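# Close and lock the lid of a mailer box

## Task

Shut the mailer box lid so that all flaps end up inside the walls and the front flap's locking tabs are caught beneath the front wall's ledge. The box must stay roughly at its starting spot and angle, with no other object on the table in contact with it, and the closure must hold by itself once the robot lets go.

## Robot and tools

Robot: one arm with a two-finger parallel gripper. The fingers point along the gripper's own +x axis and close along its y axis. The reported hand point, end_effector_position, sits midway between the finger pads, about 3 to 4 cm short of the fingertips.

Frame: every pose is in the scene frame. Its origin is on the tabletop below the arm base, +z is up, and +y is to the left when facing along +x. Positions are in metres. Orientations are quaternions written w first (qw, qx, qy, qz). The base may sit slightly tilted, and the printed hand position can be a little off, more when the arm reaches far.

execute_actions(actions): a list of actions run one after another. Each action is a table of 1 to 15 rows. Each row is applied for one control step of 1/30 s; if there are fewer than 15 rows, the last row is repeated until 15 steps have passed. A row is 8 numbers: x, y, z, qw, qx, qy, qz, opening. These are an absolute target pose for the hand, in the scene frame, not an offset. An empty list moves nothing and just returns the state and images. An action is rejected if its target lies more than 0.6 m from the hand's position at that action's start along any gripper axis. If the first action fails that check, or any action is malformed, nothing in the call runs. To hold an orientation, repeat the same quaternion in every row rather than copying a reported one, which may have drifted.

Each control step clips the commanded pose to within 70 mm and 16 degrees of the measured one, and the arm goes no further than that clipped pose, so far targets need several actions. Position wins over orientation when both cannot be met. Joint friction can leave the hand short or slightly tilted, and tiny moves may not happen; check after each move and correct.

opening: from -1 to +1. +1 is fully open (0.088 m). Empty fingers meet around -0.80; values below that add nothing. Closing from fully open takes at least about 0.5 s. To grip, command roughly 0.07 below grip_measured; a smaller margin gives a lighter hold. Parts thinner than about 3 mm get proportionally less force.

move(target, speed, blocking): drives the hand in a straight line toward one absolute pose, given as one 8-number row like above. speed is in m/s, 0.002 to 0.5 (default 0.25); rotation is capped at twice that in rad/s. The path lasts 0.5 to 10 s and stops short if longer. The opening is applied when the move starts. It does not avoid obstacles; faster moves hit harder, and targets set deeper past a contact press harder. The hand may lag, stray or overshoot speed, especially near full reach. With blocking=false the result comes after 0.5 s while the arm continues; until a result shows the move has ended, execute_actions and further moves are refused, so use wait or stop. The result adds a move: line giving the ending (done, off_target, moving, held, fault) and the limits that acted: paced means the pose was clipped, held means a check blocked steps (after which the arm may speed up sharply). Distance from target is also given.

wait(seconds): 0 to 10; the arm keeps its last command and a running move continues; returns early if the move ends. stop(): brakes a running move; it needs room to stop, and the fingers continue.

zoom_image(camera, region): a closer look at part of a camera's latest image. region is [x0, y0, x1, y1] in pixels, origin top-left, at most 504 x 504. Cameras: cam_head_left, cam_head_right, cam_high, cam_low, cam_wrist, each 672x504.

show_instructions(): displays the reference pages for the scene. finished_scene(scene): pass the current scene number to end it for good once the box stays closed on its own; it reports success.

Results: the state line gives hand pose and linear/angular velocities. Hand target is where the controller is currently steering. Joint positions and velocities list waist, shoulder, elbow, wrist pitch, wrist yaw, wrist roll (rad), then the finger gap in metres. grip_measured is the opening on the command scale; it may be off by about 1 mm and reads narrower while squeezing. grip_effort_n is motor effort (negative closes), noisy and offset, n/a at the start. Joint torques and external torque estimates include friction and error. A pose unreachable line means the clearance check altered or blocked the command; a mount under the base counts as arm. Step readings list hand positions, with HELD marking blocked steps.

Avoid: hard pushes, since a joint reaching its load limit (waist 17, shoulder 21.1, elbow 21, wrist pitch 5.55, wrist yaw 5.53, wrist roll 5.19 N m, held weight included) causes a TORQUE FAULT and a 10 s halt. Long heavy holding heats motors; MOTOR HOT warns from 50 °C, and 95 °C triggers an OVER-TEMPERATURE FAULT and possibly power loss. Do not drop, slam or knock anything, and never push anything off the table. A held part may occasionally be tugged briefly.

Each tool is called after ">>>" as name(argument=value, ...), one argument or row to a line, values as JSON.

Reference images:

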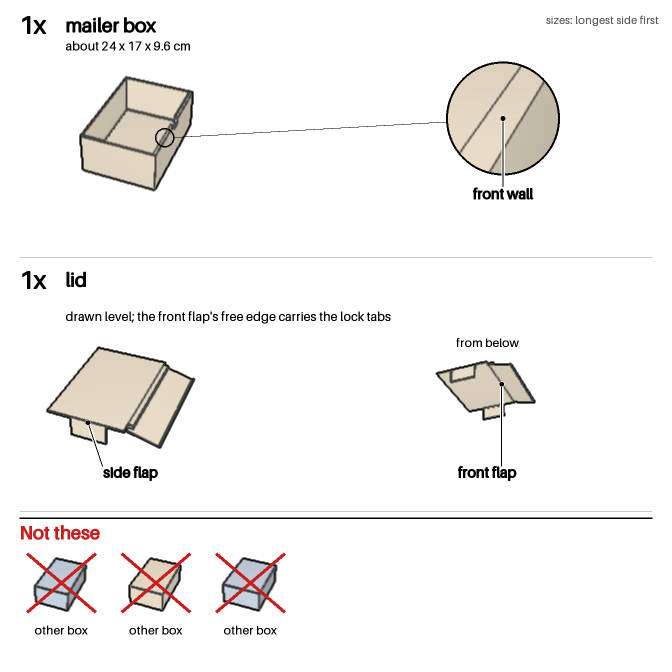

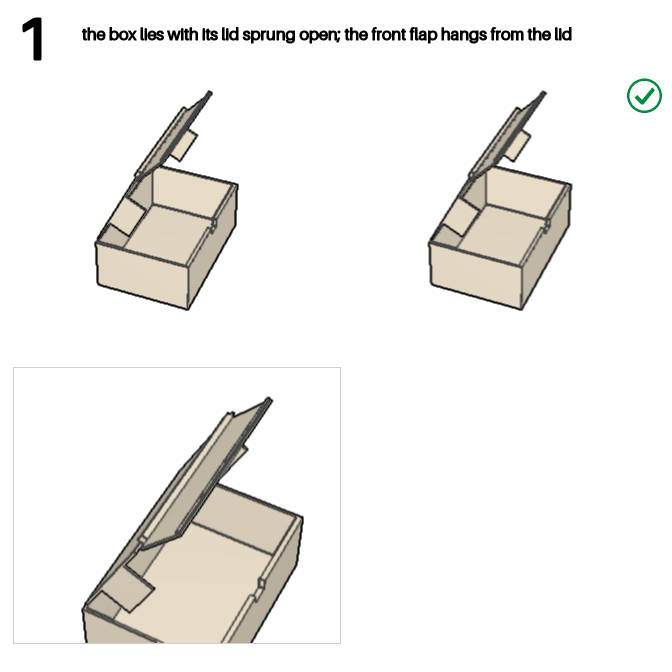

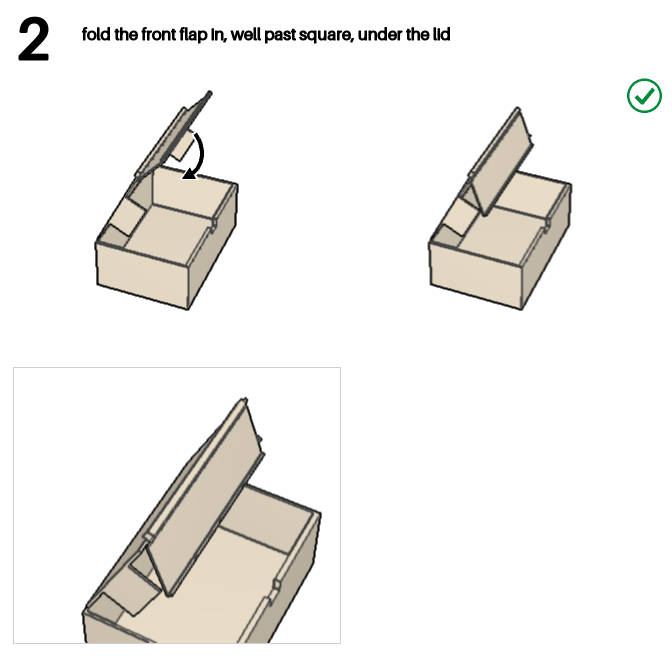

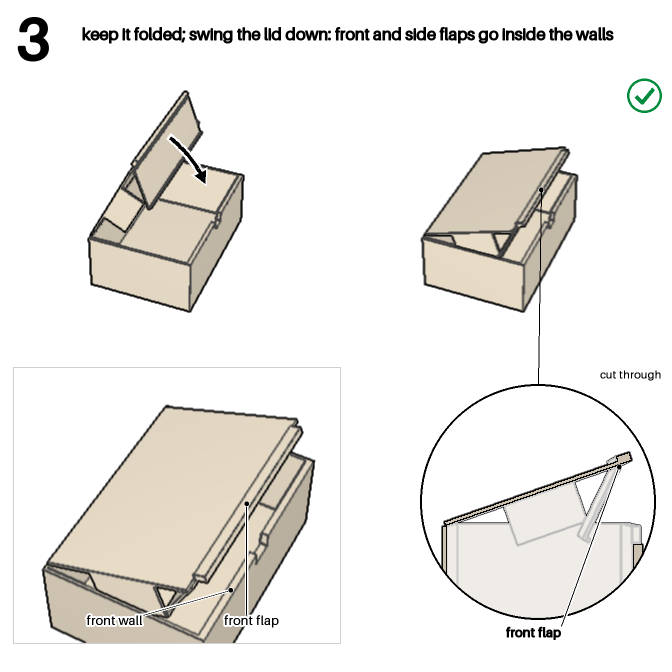

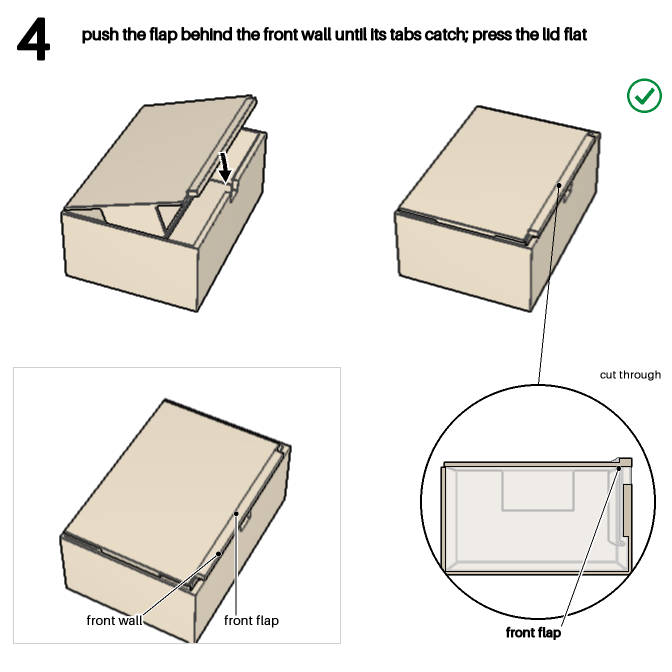

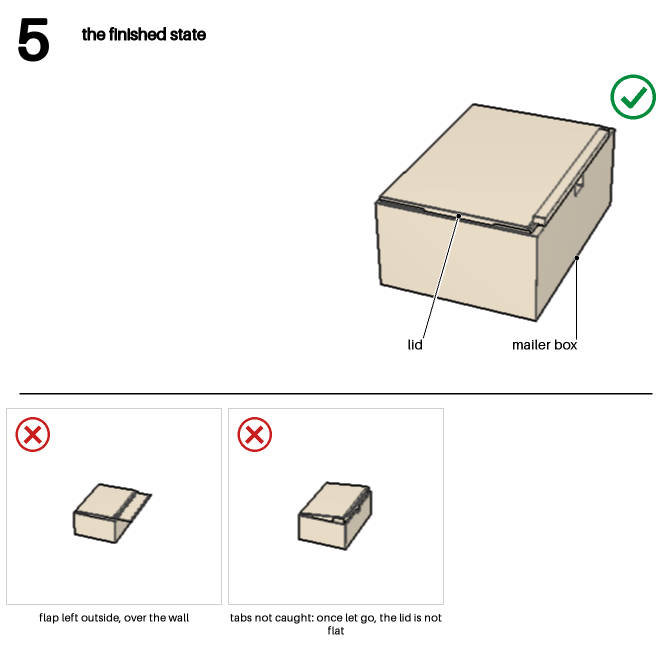

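## Session

>>> execute_actions(
  actions=[],
)

Scene clock: 0.00 s.
end_effector_position=(+0.4053, -0.1897, +0.2418) grip_measured=+0.133 grip_effort_n=n/a end_effector_quat_wxyz=(+0.899, +0.413, +0.142, +0.008) end_effector_velocity=(-0.000, -0.001, +0.001) end_effector_angular_velocity=(+0.007, -0.007, -0.004)
Joint positions: [-0.024  0.824  0.667  0.25  -0.011 -0.022  0.046]
Joint velocities: [-0.002 -0.002 -0.002  0.007 -0.007  0.007 -0.   ]
Joint torques (N m, as the arm reports them, + toward a larger angle): no reading
External joint torques (N m, as the arm's controller estimates them; a push from outside toward a larger angle lowers the number): no reading
Motor temperatures (°C, as the motors report them): [26 25 27 26 24 26]
Heat: hottest elbow 27 °C (+0.0 °C/min).
Hand target: +0.405, -0.190, +0.242; +0.899, +0.413, +0.142, +0.008

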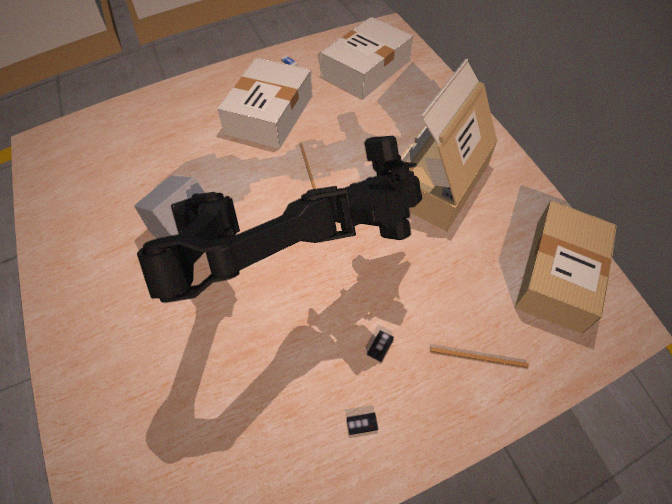

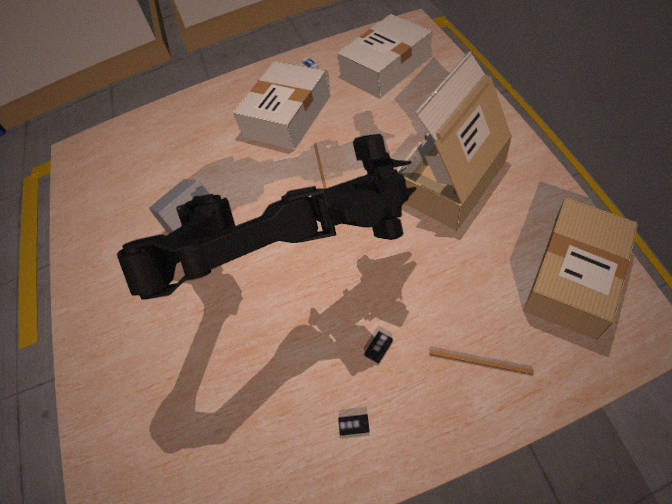

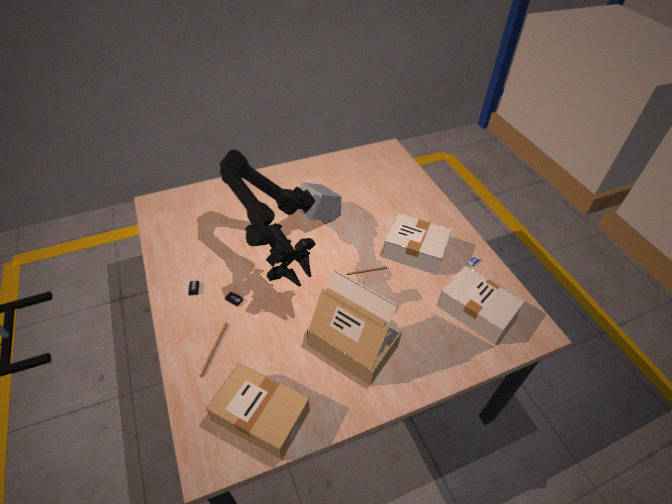

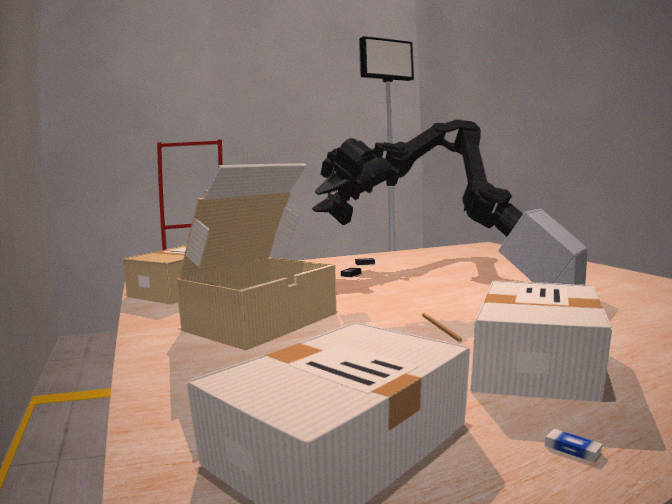

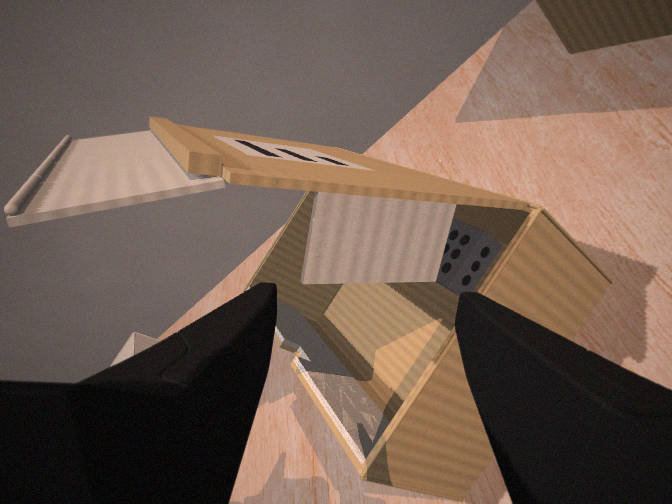

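>>> move(
  target=[0.4,-0.05,0.42,0.924,0,0.383,0,1],
)

Scene clock: 7.70 s.
end_effector_position=(+0.4005, -0.0507, +0.4199) grip_measured=+0.996 grip_effort_n=17.4 end_effector_quat_wxyz=(+0.928, -0.001, +0.372, +0.006) end_effector_velocity=(-0.000, -0.001, -0.001) end_effector_angular_velocity=(-0.003, +0.018, -0.005)
Joint positions: [ 1.09   1.789  1.812 -1.557  1.416  0.681  0.088]
Joint velocities: [-0.002  0.032  0.046 -0.11  -0.007  0.095 -0.   ]
Joint torques (N m, as the arm reports them, + toward a larger angle): [5.5  0.4  4.53 0.62 0.3  0.17]
External joint torques (N m, as the arm's controller estimates them; a push from outside toward a larger angle lowers the number): [ 0.29  0.36  1.49 -0.14 -0.1   0.16]
Motor temperatures (°C, as the motors report them): [27 25 27 26 24 26]
Heat: hottest waist 27 °C (+0.0 °C/min).
Hand target: +0.401, -0.051, +0.420; +0.927, +0.001, +0.375, +0.006
Off the commanded pose: 0.001 m, 1 deg.
joint sent to its limit — the command would take joint 4 (wrist pitch) past its lower limit, so that joint was sent only as far as its limit.
move: done

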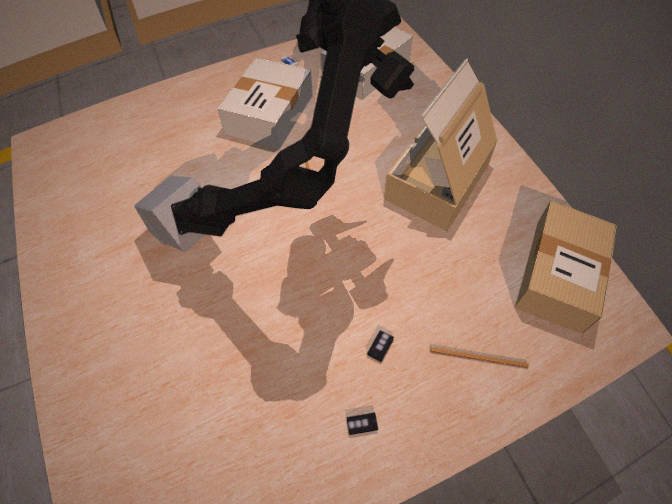

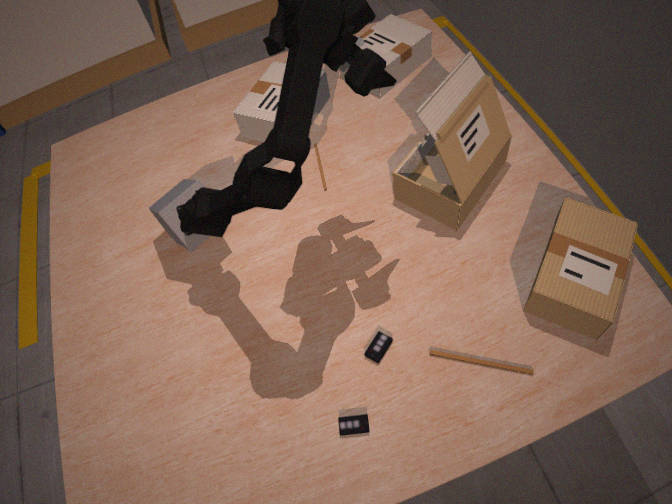

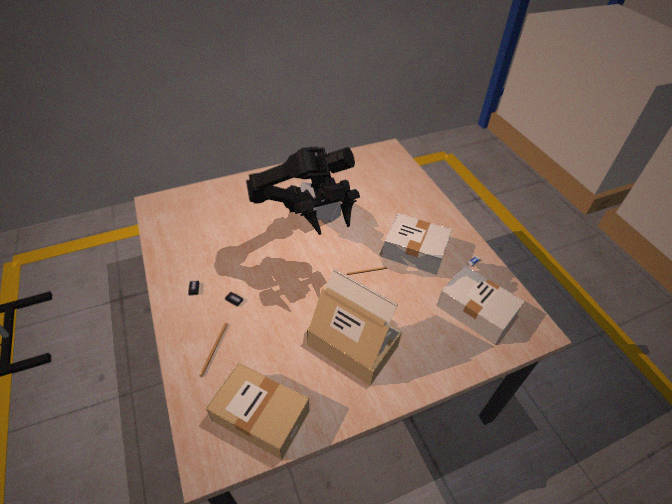

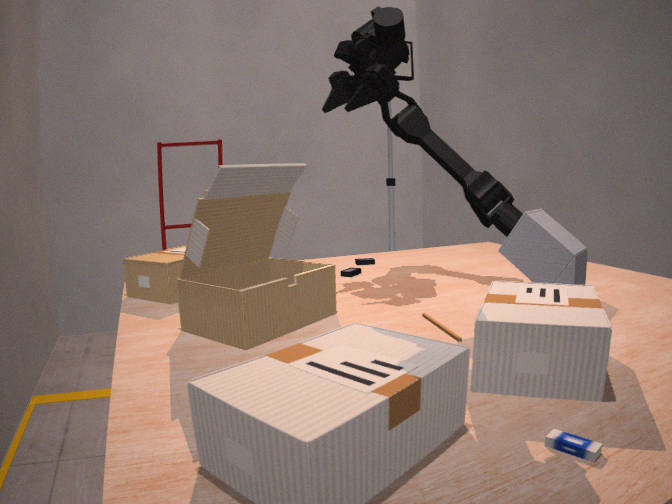

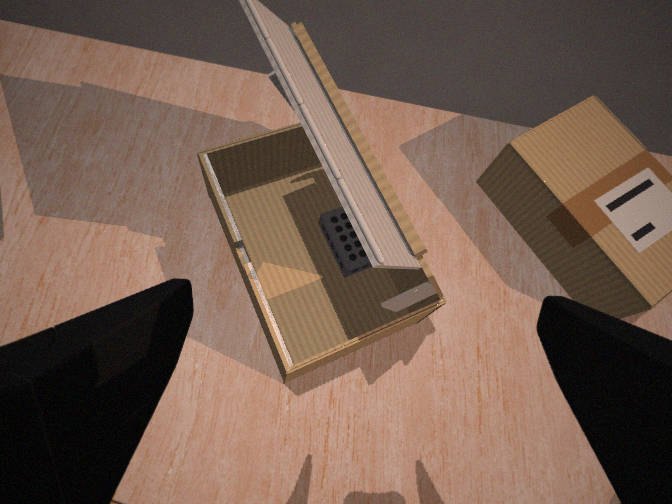

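>>> move(
  target=[0.393,-0.152,0.241,0.881,0.411,0.098,0.211,1],
)

Scene clock: 37.03 s.
end_effector_position=(+0.3929, -0.1551, +0.2452) grip_measured=+0.996 grip_effort_n=17.0 end_effector_quat_wxyz=(+0.884, +0.408, +0.093, +0.207) end_effector_velocity=(-0.001, +0.000, -0.001) end_effector_angular_velocity=(+0.012, -0.016, +0.006)
Joint positions: [-0.229  0.866  0.662  0.187 -0.611 -0.104  0.088]
Joint velocities: [-0.017  0.007 -0.007  0.022 -0.037  0.007 -0.   ]
Joint torques (N m, as the arm reports them, + toward a larger angle): [ 1.88 -2.62  4.18  1.16 -0.82  0.07]
External joint torques (N m, as the arm's controller estimates them; a push from outside toward a larger angle lowers the number): [-0.26  1.49 -0.09  0.16 -0.19  0.11]
Motor temperatures (°C, as the motors report them): [29 25 28 26 25 26]
Heat: hottest waist 29 °C (+3.2 °C/min).
Hand target: +0.392, -0.151, +0.241; +0.881, +0.412, +0.098, +0.210
Off the commanded pose: 0.005 m, 1 deg.
move: done

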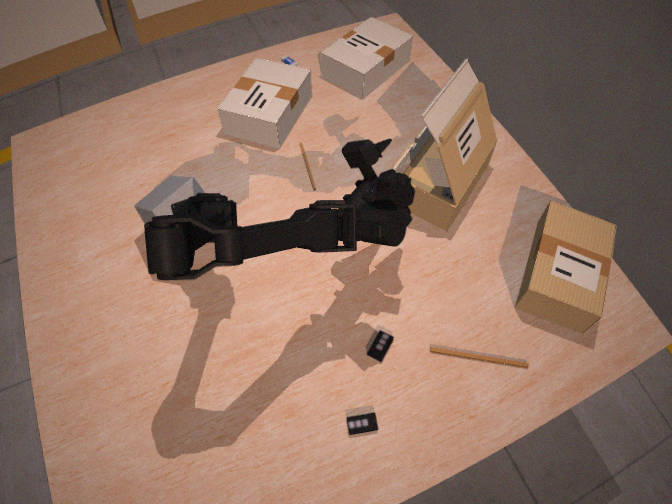

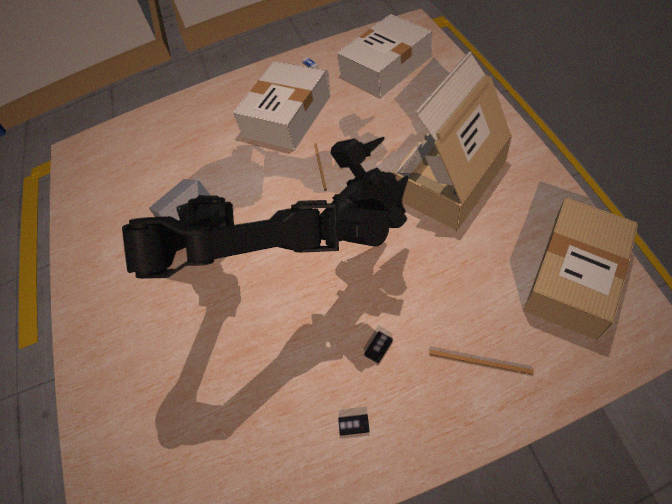

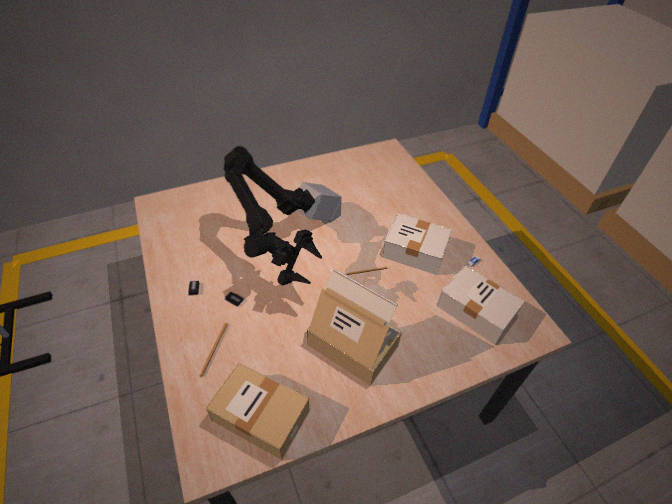

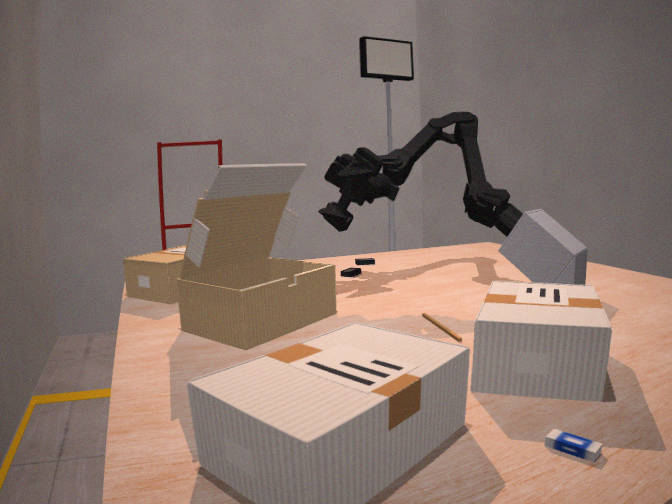

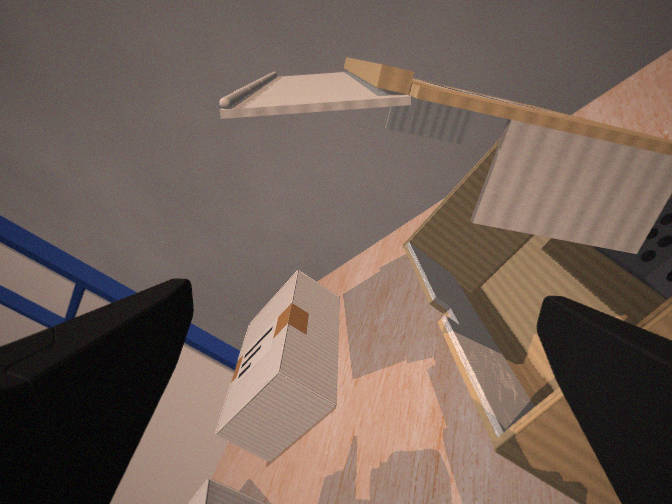

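>>> move(
  target=[0.43,-0.2,0.261,0.873,0.407,0.113,0.242,1],
)

>>> move(
  target=[0.50,-0.158,0.261,0.873,0.407,0.113,0.242,1],
  speed=0.1,
)

Scene clock: 49.00 s.
end_effector_position=(+0.4282, -0.2000, +0.2626) grip_measured=+0.996 grip_effort_n=17.4 end_effector_quat_wxyz=(+0.874, +0.407, +0.111, +0.240) end_effector_velocity=(+0.000, -0.002, +0.002) end_effector_angular_velocity=(-0.007, +0.003, +0.020)
Joint positions: [-0.292  1.015  1.002 -0.09  -0.713 -0.152  0.088]
Joint velocities: [-0.002  0.007  0.032 -0.051 -0.007 -0.022 -0.   ]
Joint torques (N m, as the arm reports them, + toward a larger angle): [ 2.44 -3.79  6.38  0.74 -0.87 -0.18]
External joint torques (N m, as the arm's controller estimates them; a push from outside toward a larger angle lowers the number): [-0.13  1.87  1.7  -0.18 -0.22 -0.14]
Motor temperatures (°C, as the motors report them): [29 26 28 27 25 26]
Heat: hottest waist 29 °C (+2.4 °C/min).
Hand target: +0.430, -0.200, +0.261; +0.873, +0.407, +0.113, +0.242
Off the commanded pose: 0.002 m, 0 deg.
move: done

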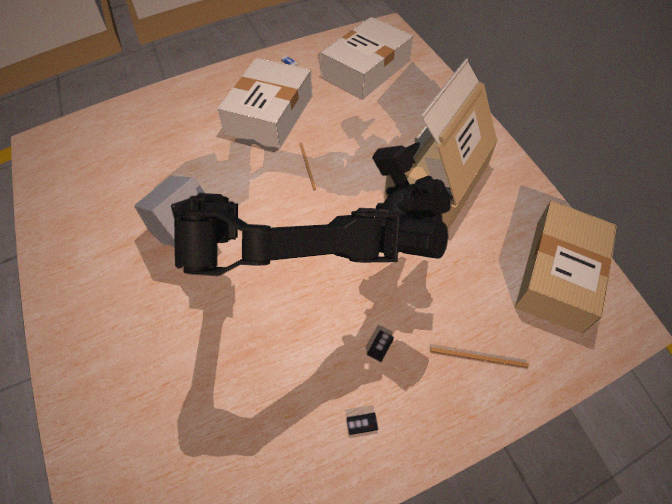

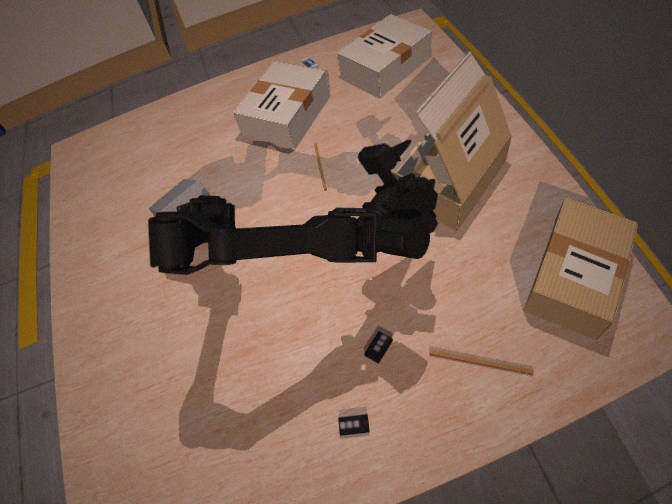

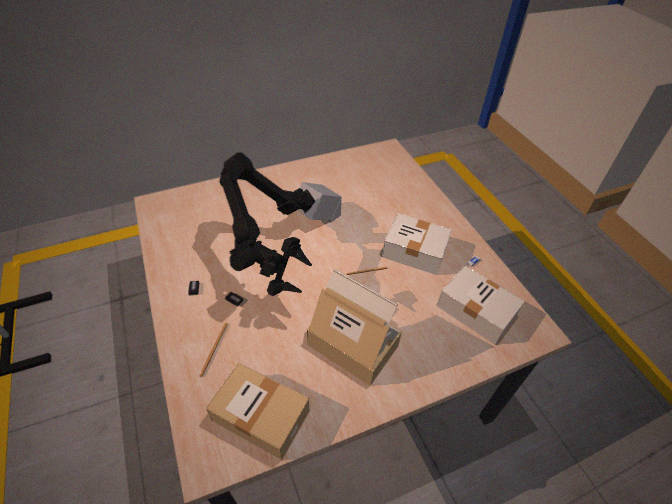

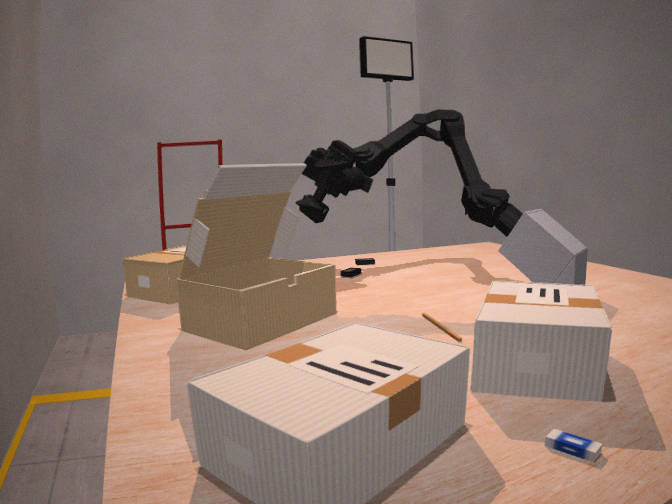

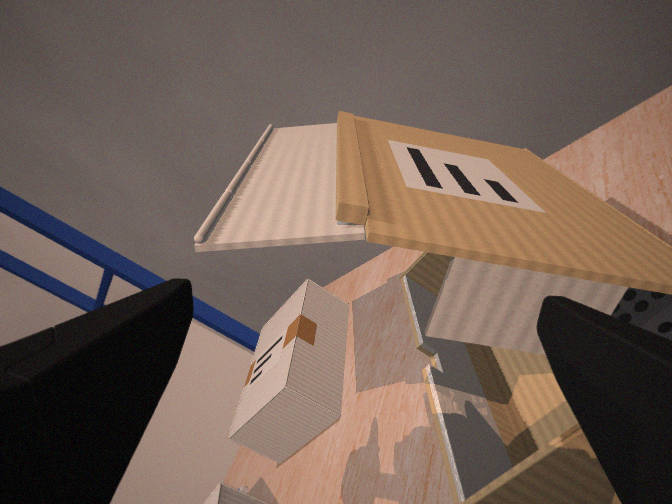

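Scene clock: 50.37 s.
end_effector_position=(+0.4972, -0.1591, +0.2624) grip_measured=+0.996 grip_effort_n=17.0 end_effector_quat_wxyz=(+0.874, +0.405, +0.111, +0.244) end_effector_velocity=(+0.000, +0.004, -0.001) end_effector_angular_velocity=(+0.013, +0.005, +0.014)
Joint positions: [-0.092  1.269  1.119  0.054 -0.519 -0.135  0.088]
Joint velocities: [ 0.002  0.007  0.002 -0.007 -0.007  0.007 -0.   ]
Joint torques (N m, as the arm reports them, + toward a larger angle): [ 4.64 -3.92  5.9   1.16 -0.49  0.1 ]
External joint torques (N m, as the arm's controller estimates them; a push from outside toward a larger angle lowers the number): [0.4  1.72 1.63 0.21 0.14 0.14]
Motor temperatures (°C, as the motors report them): [29 26 29 27 25 26]
Heat: hottest waist 29 °C (+2.4 °C/min).
Hand target: +0.500, -0.158, +0.261; +0.874, +0.407, +0.113, +0.242
Off the commanded pose: 0.003 m, 0 deg.
move: done

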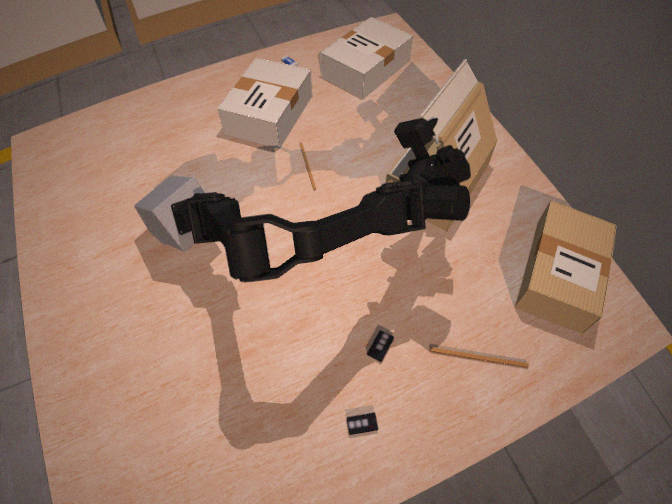

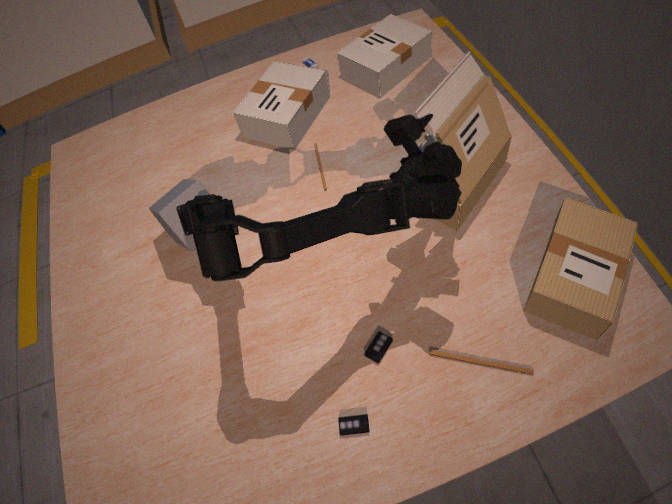

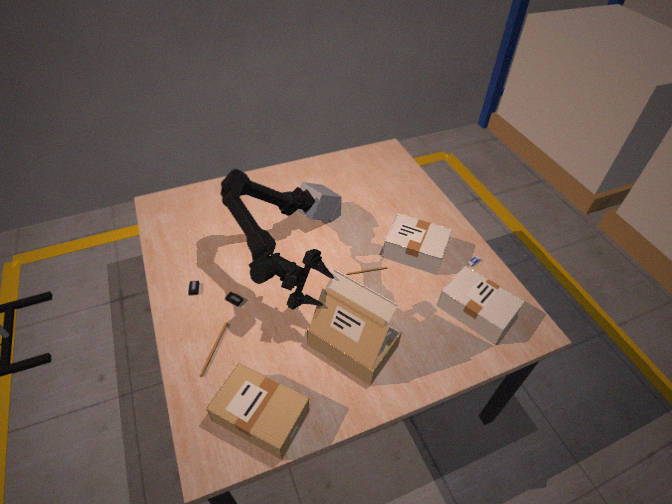

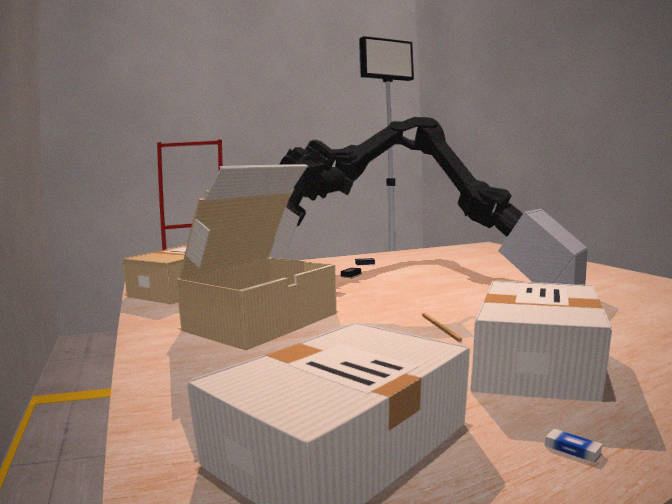

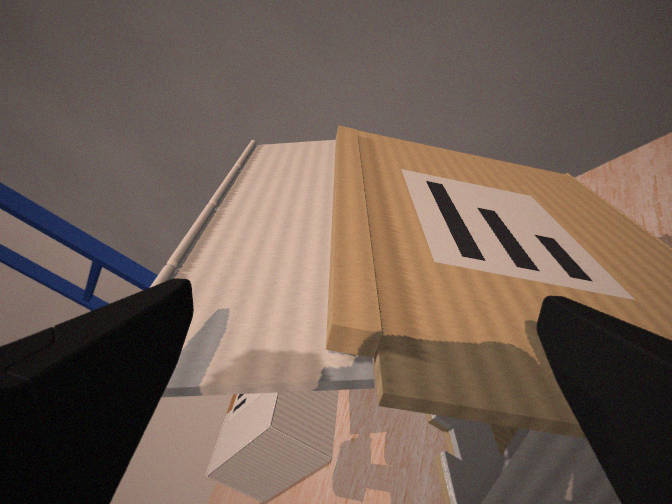

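>>> move(
  target=[0.522,-0.147,0.252,0.873,0.407,0.113,0.242,1],
  speed=0.1,
)

>>> move(
  target=[0.507,-0.124,0.223,0.949,0.167,0.046,0.263,1],
  speed=0.12,
)

Scene clock: 58.70 s.
end_effector_position=(+0.5193, -0.1484, +0.2539) grip_measured=+0.996 grip_effort_n=17.0 end_effector_quat_wxyz=(+0.874, +0.406, +0.111, +0.243) end_effector_velocity=(+0.000, +0.001, +0.002) end_effector_angular_velocity=(+0.011, -0.002, +0.007)
Joint positions: [-0.076  1.364  1.168  0.102 -0.503 -0.133  0.088]
Joint velocities: [ 0.002  0.002  0.007 -0.007 -0.007  0.007 -0.   ]
Joint torques (N m, as the arm reports them, + toward a larger angle): [ 5.29 -4.04  5.85  1.14 -0.5   0.09]
External joint torques (N m, as the arm's controller estimates them; a push from outside toward a larger angle lowers the number): [0.45 1.9  1.66 0.19 0.13 0.13]
Motor temperatures (°C, as the motors report them): [29 26 29 27 25 26]
Heat: hottest waist 29 °C (+2.0 °C/min).
Hand target: +0.522, -0.147, +0.252; +0.873, +0.407, +0.113, +0.242
Off the commanded pose: 0.004 m, 0 deg.
move: done

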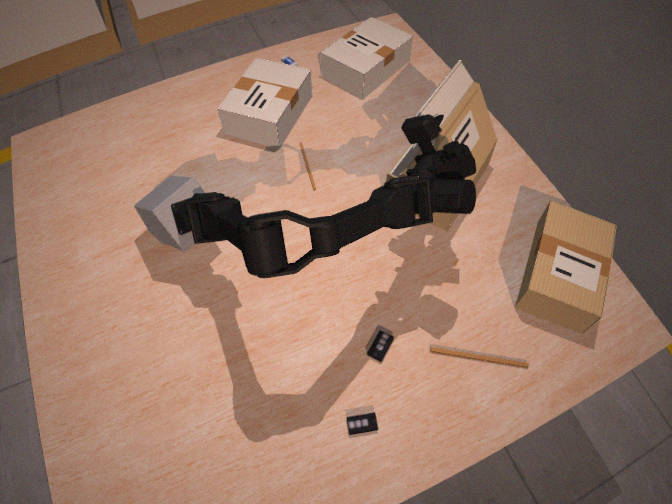

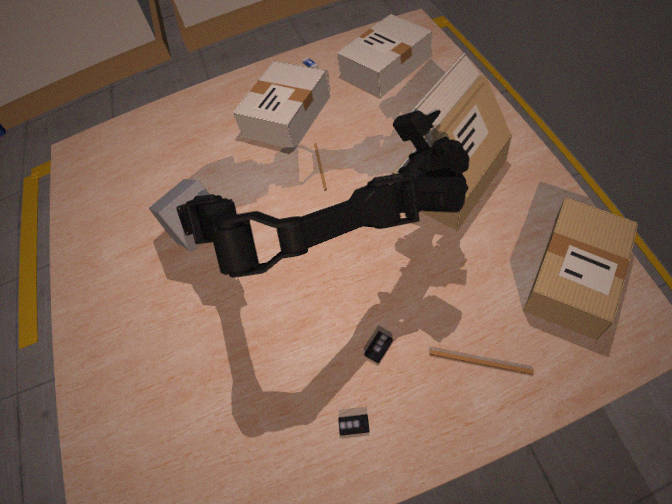

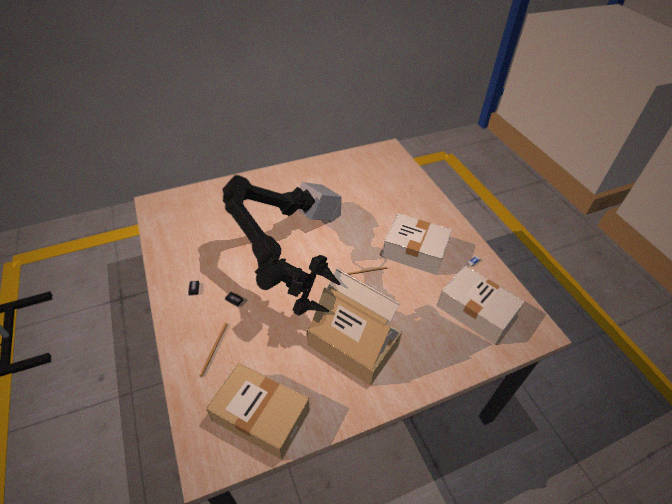

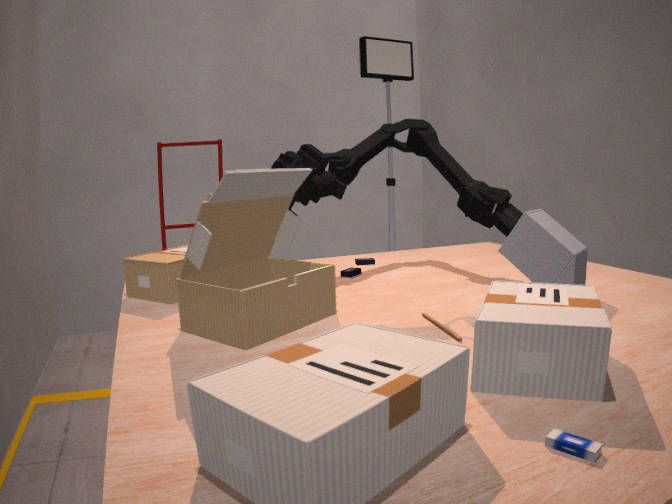

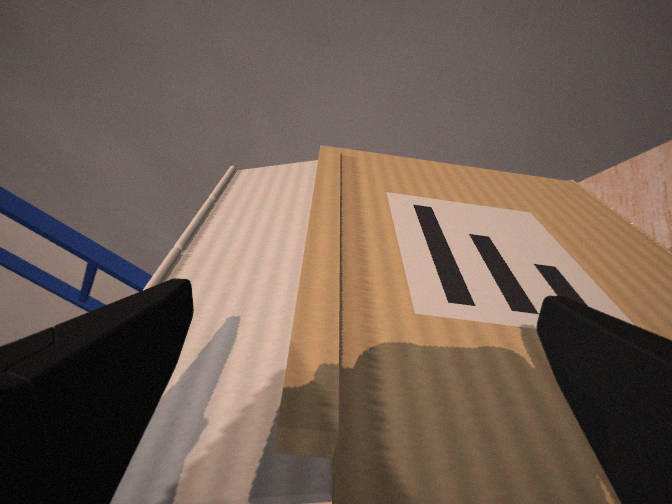

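Scene clock: 61.27 s.
end_effector_position=(+0.5078, -0.1287, +0.2288) grip_measured=+0.996 grip_effort_n=17.0 end_effector_quat_wxyz=(+0.950, +0.167, +0.041, +0.259) end_effector_velocity=(-0.000, +0.001, -0.003) end_effector_angular_velocity=(-0.010, +0.005, -0.004)
Joint positions: [-0.101  1.372  1.033  0.256 -0.526 -0.65   0.088]
Joint velocities: [-0.002  0.002 -0.007  0.007  0.007 -0.007 -0.   ]
Joint torques (N m, as the arm reports them, + toward a larger angle): [ 4.62 -4.04  3.85  1.16 -0.82 -0.13]
External joint torques (N m, as the arm's controller estimates them; a push from outside toward a larger angle lowers the number): [-0.15  1.8  -0.11  0.19 -0.2  -0.12]
Motor temperatures (°C, as the motors report them): [29 26 29 27 25 26]
Heat: hottest waist 29 °C (+2.1 °C/min).
Hand target: +0.507, -0.124, +0.223; +0.949, +0.167, +0.046, +0.263
Off the commanded pose: 0.008 m, 1 deg.
move: done

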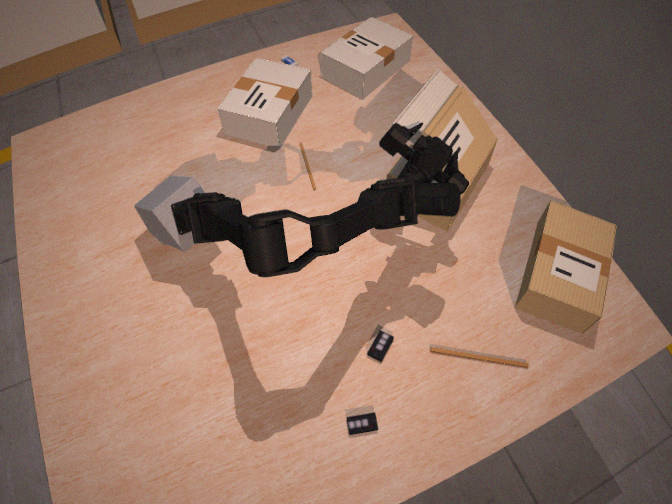

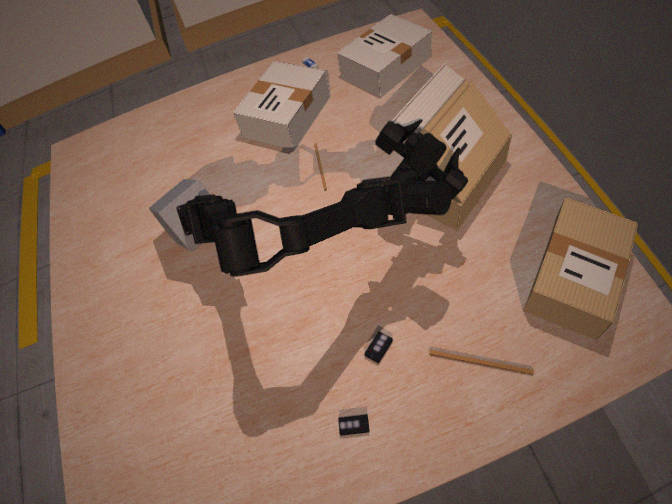

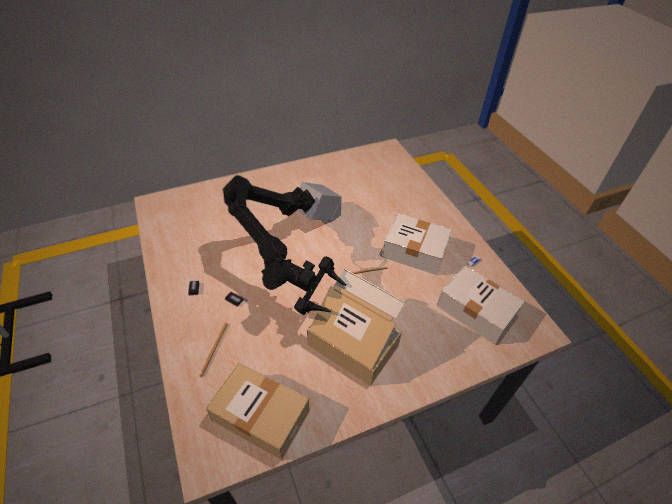

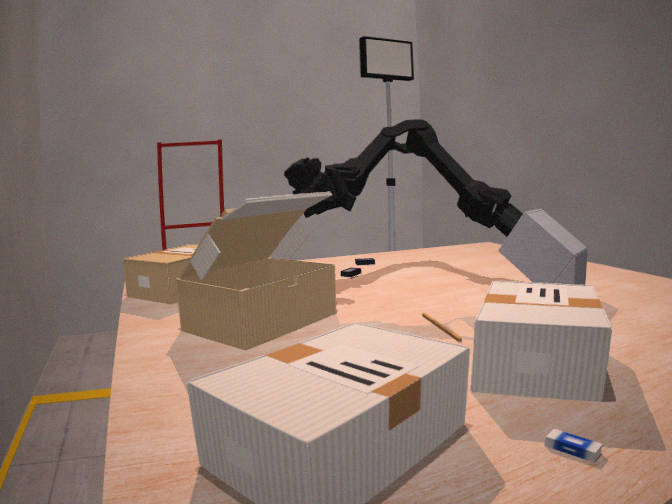

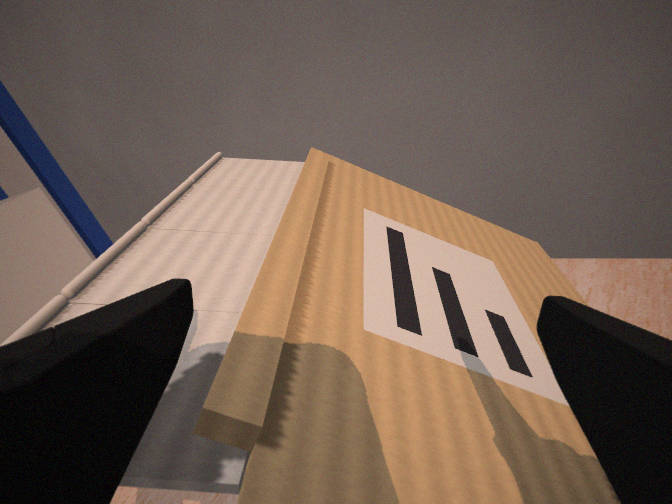

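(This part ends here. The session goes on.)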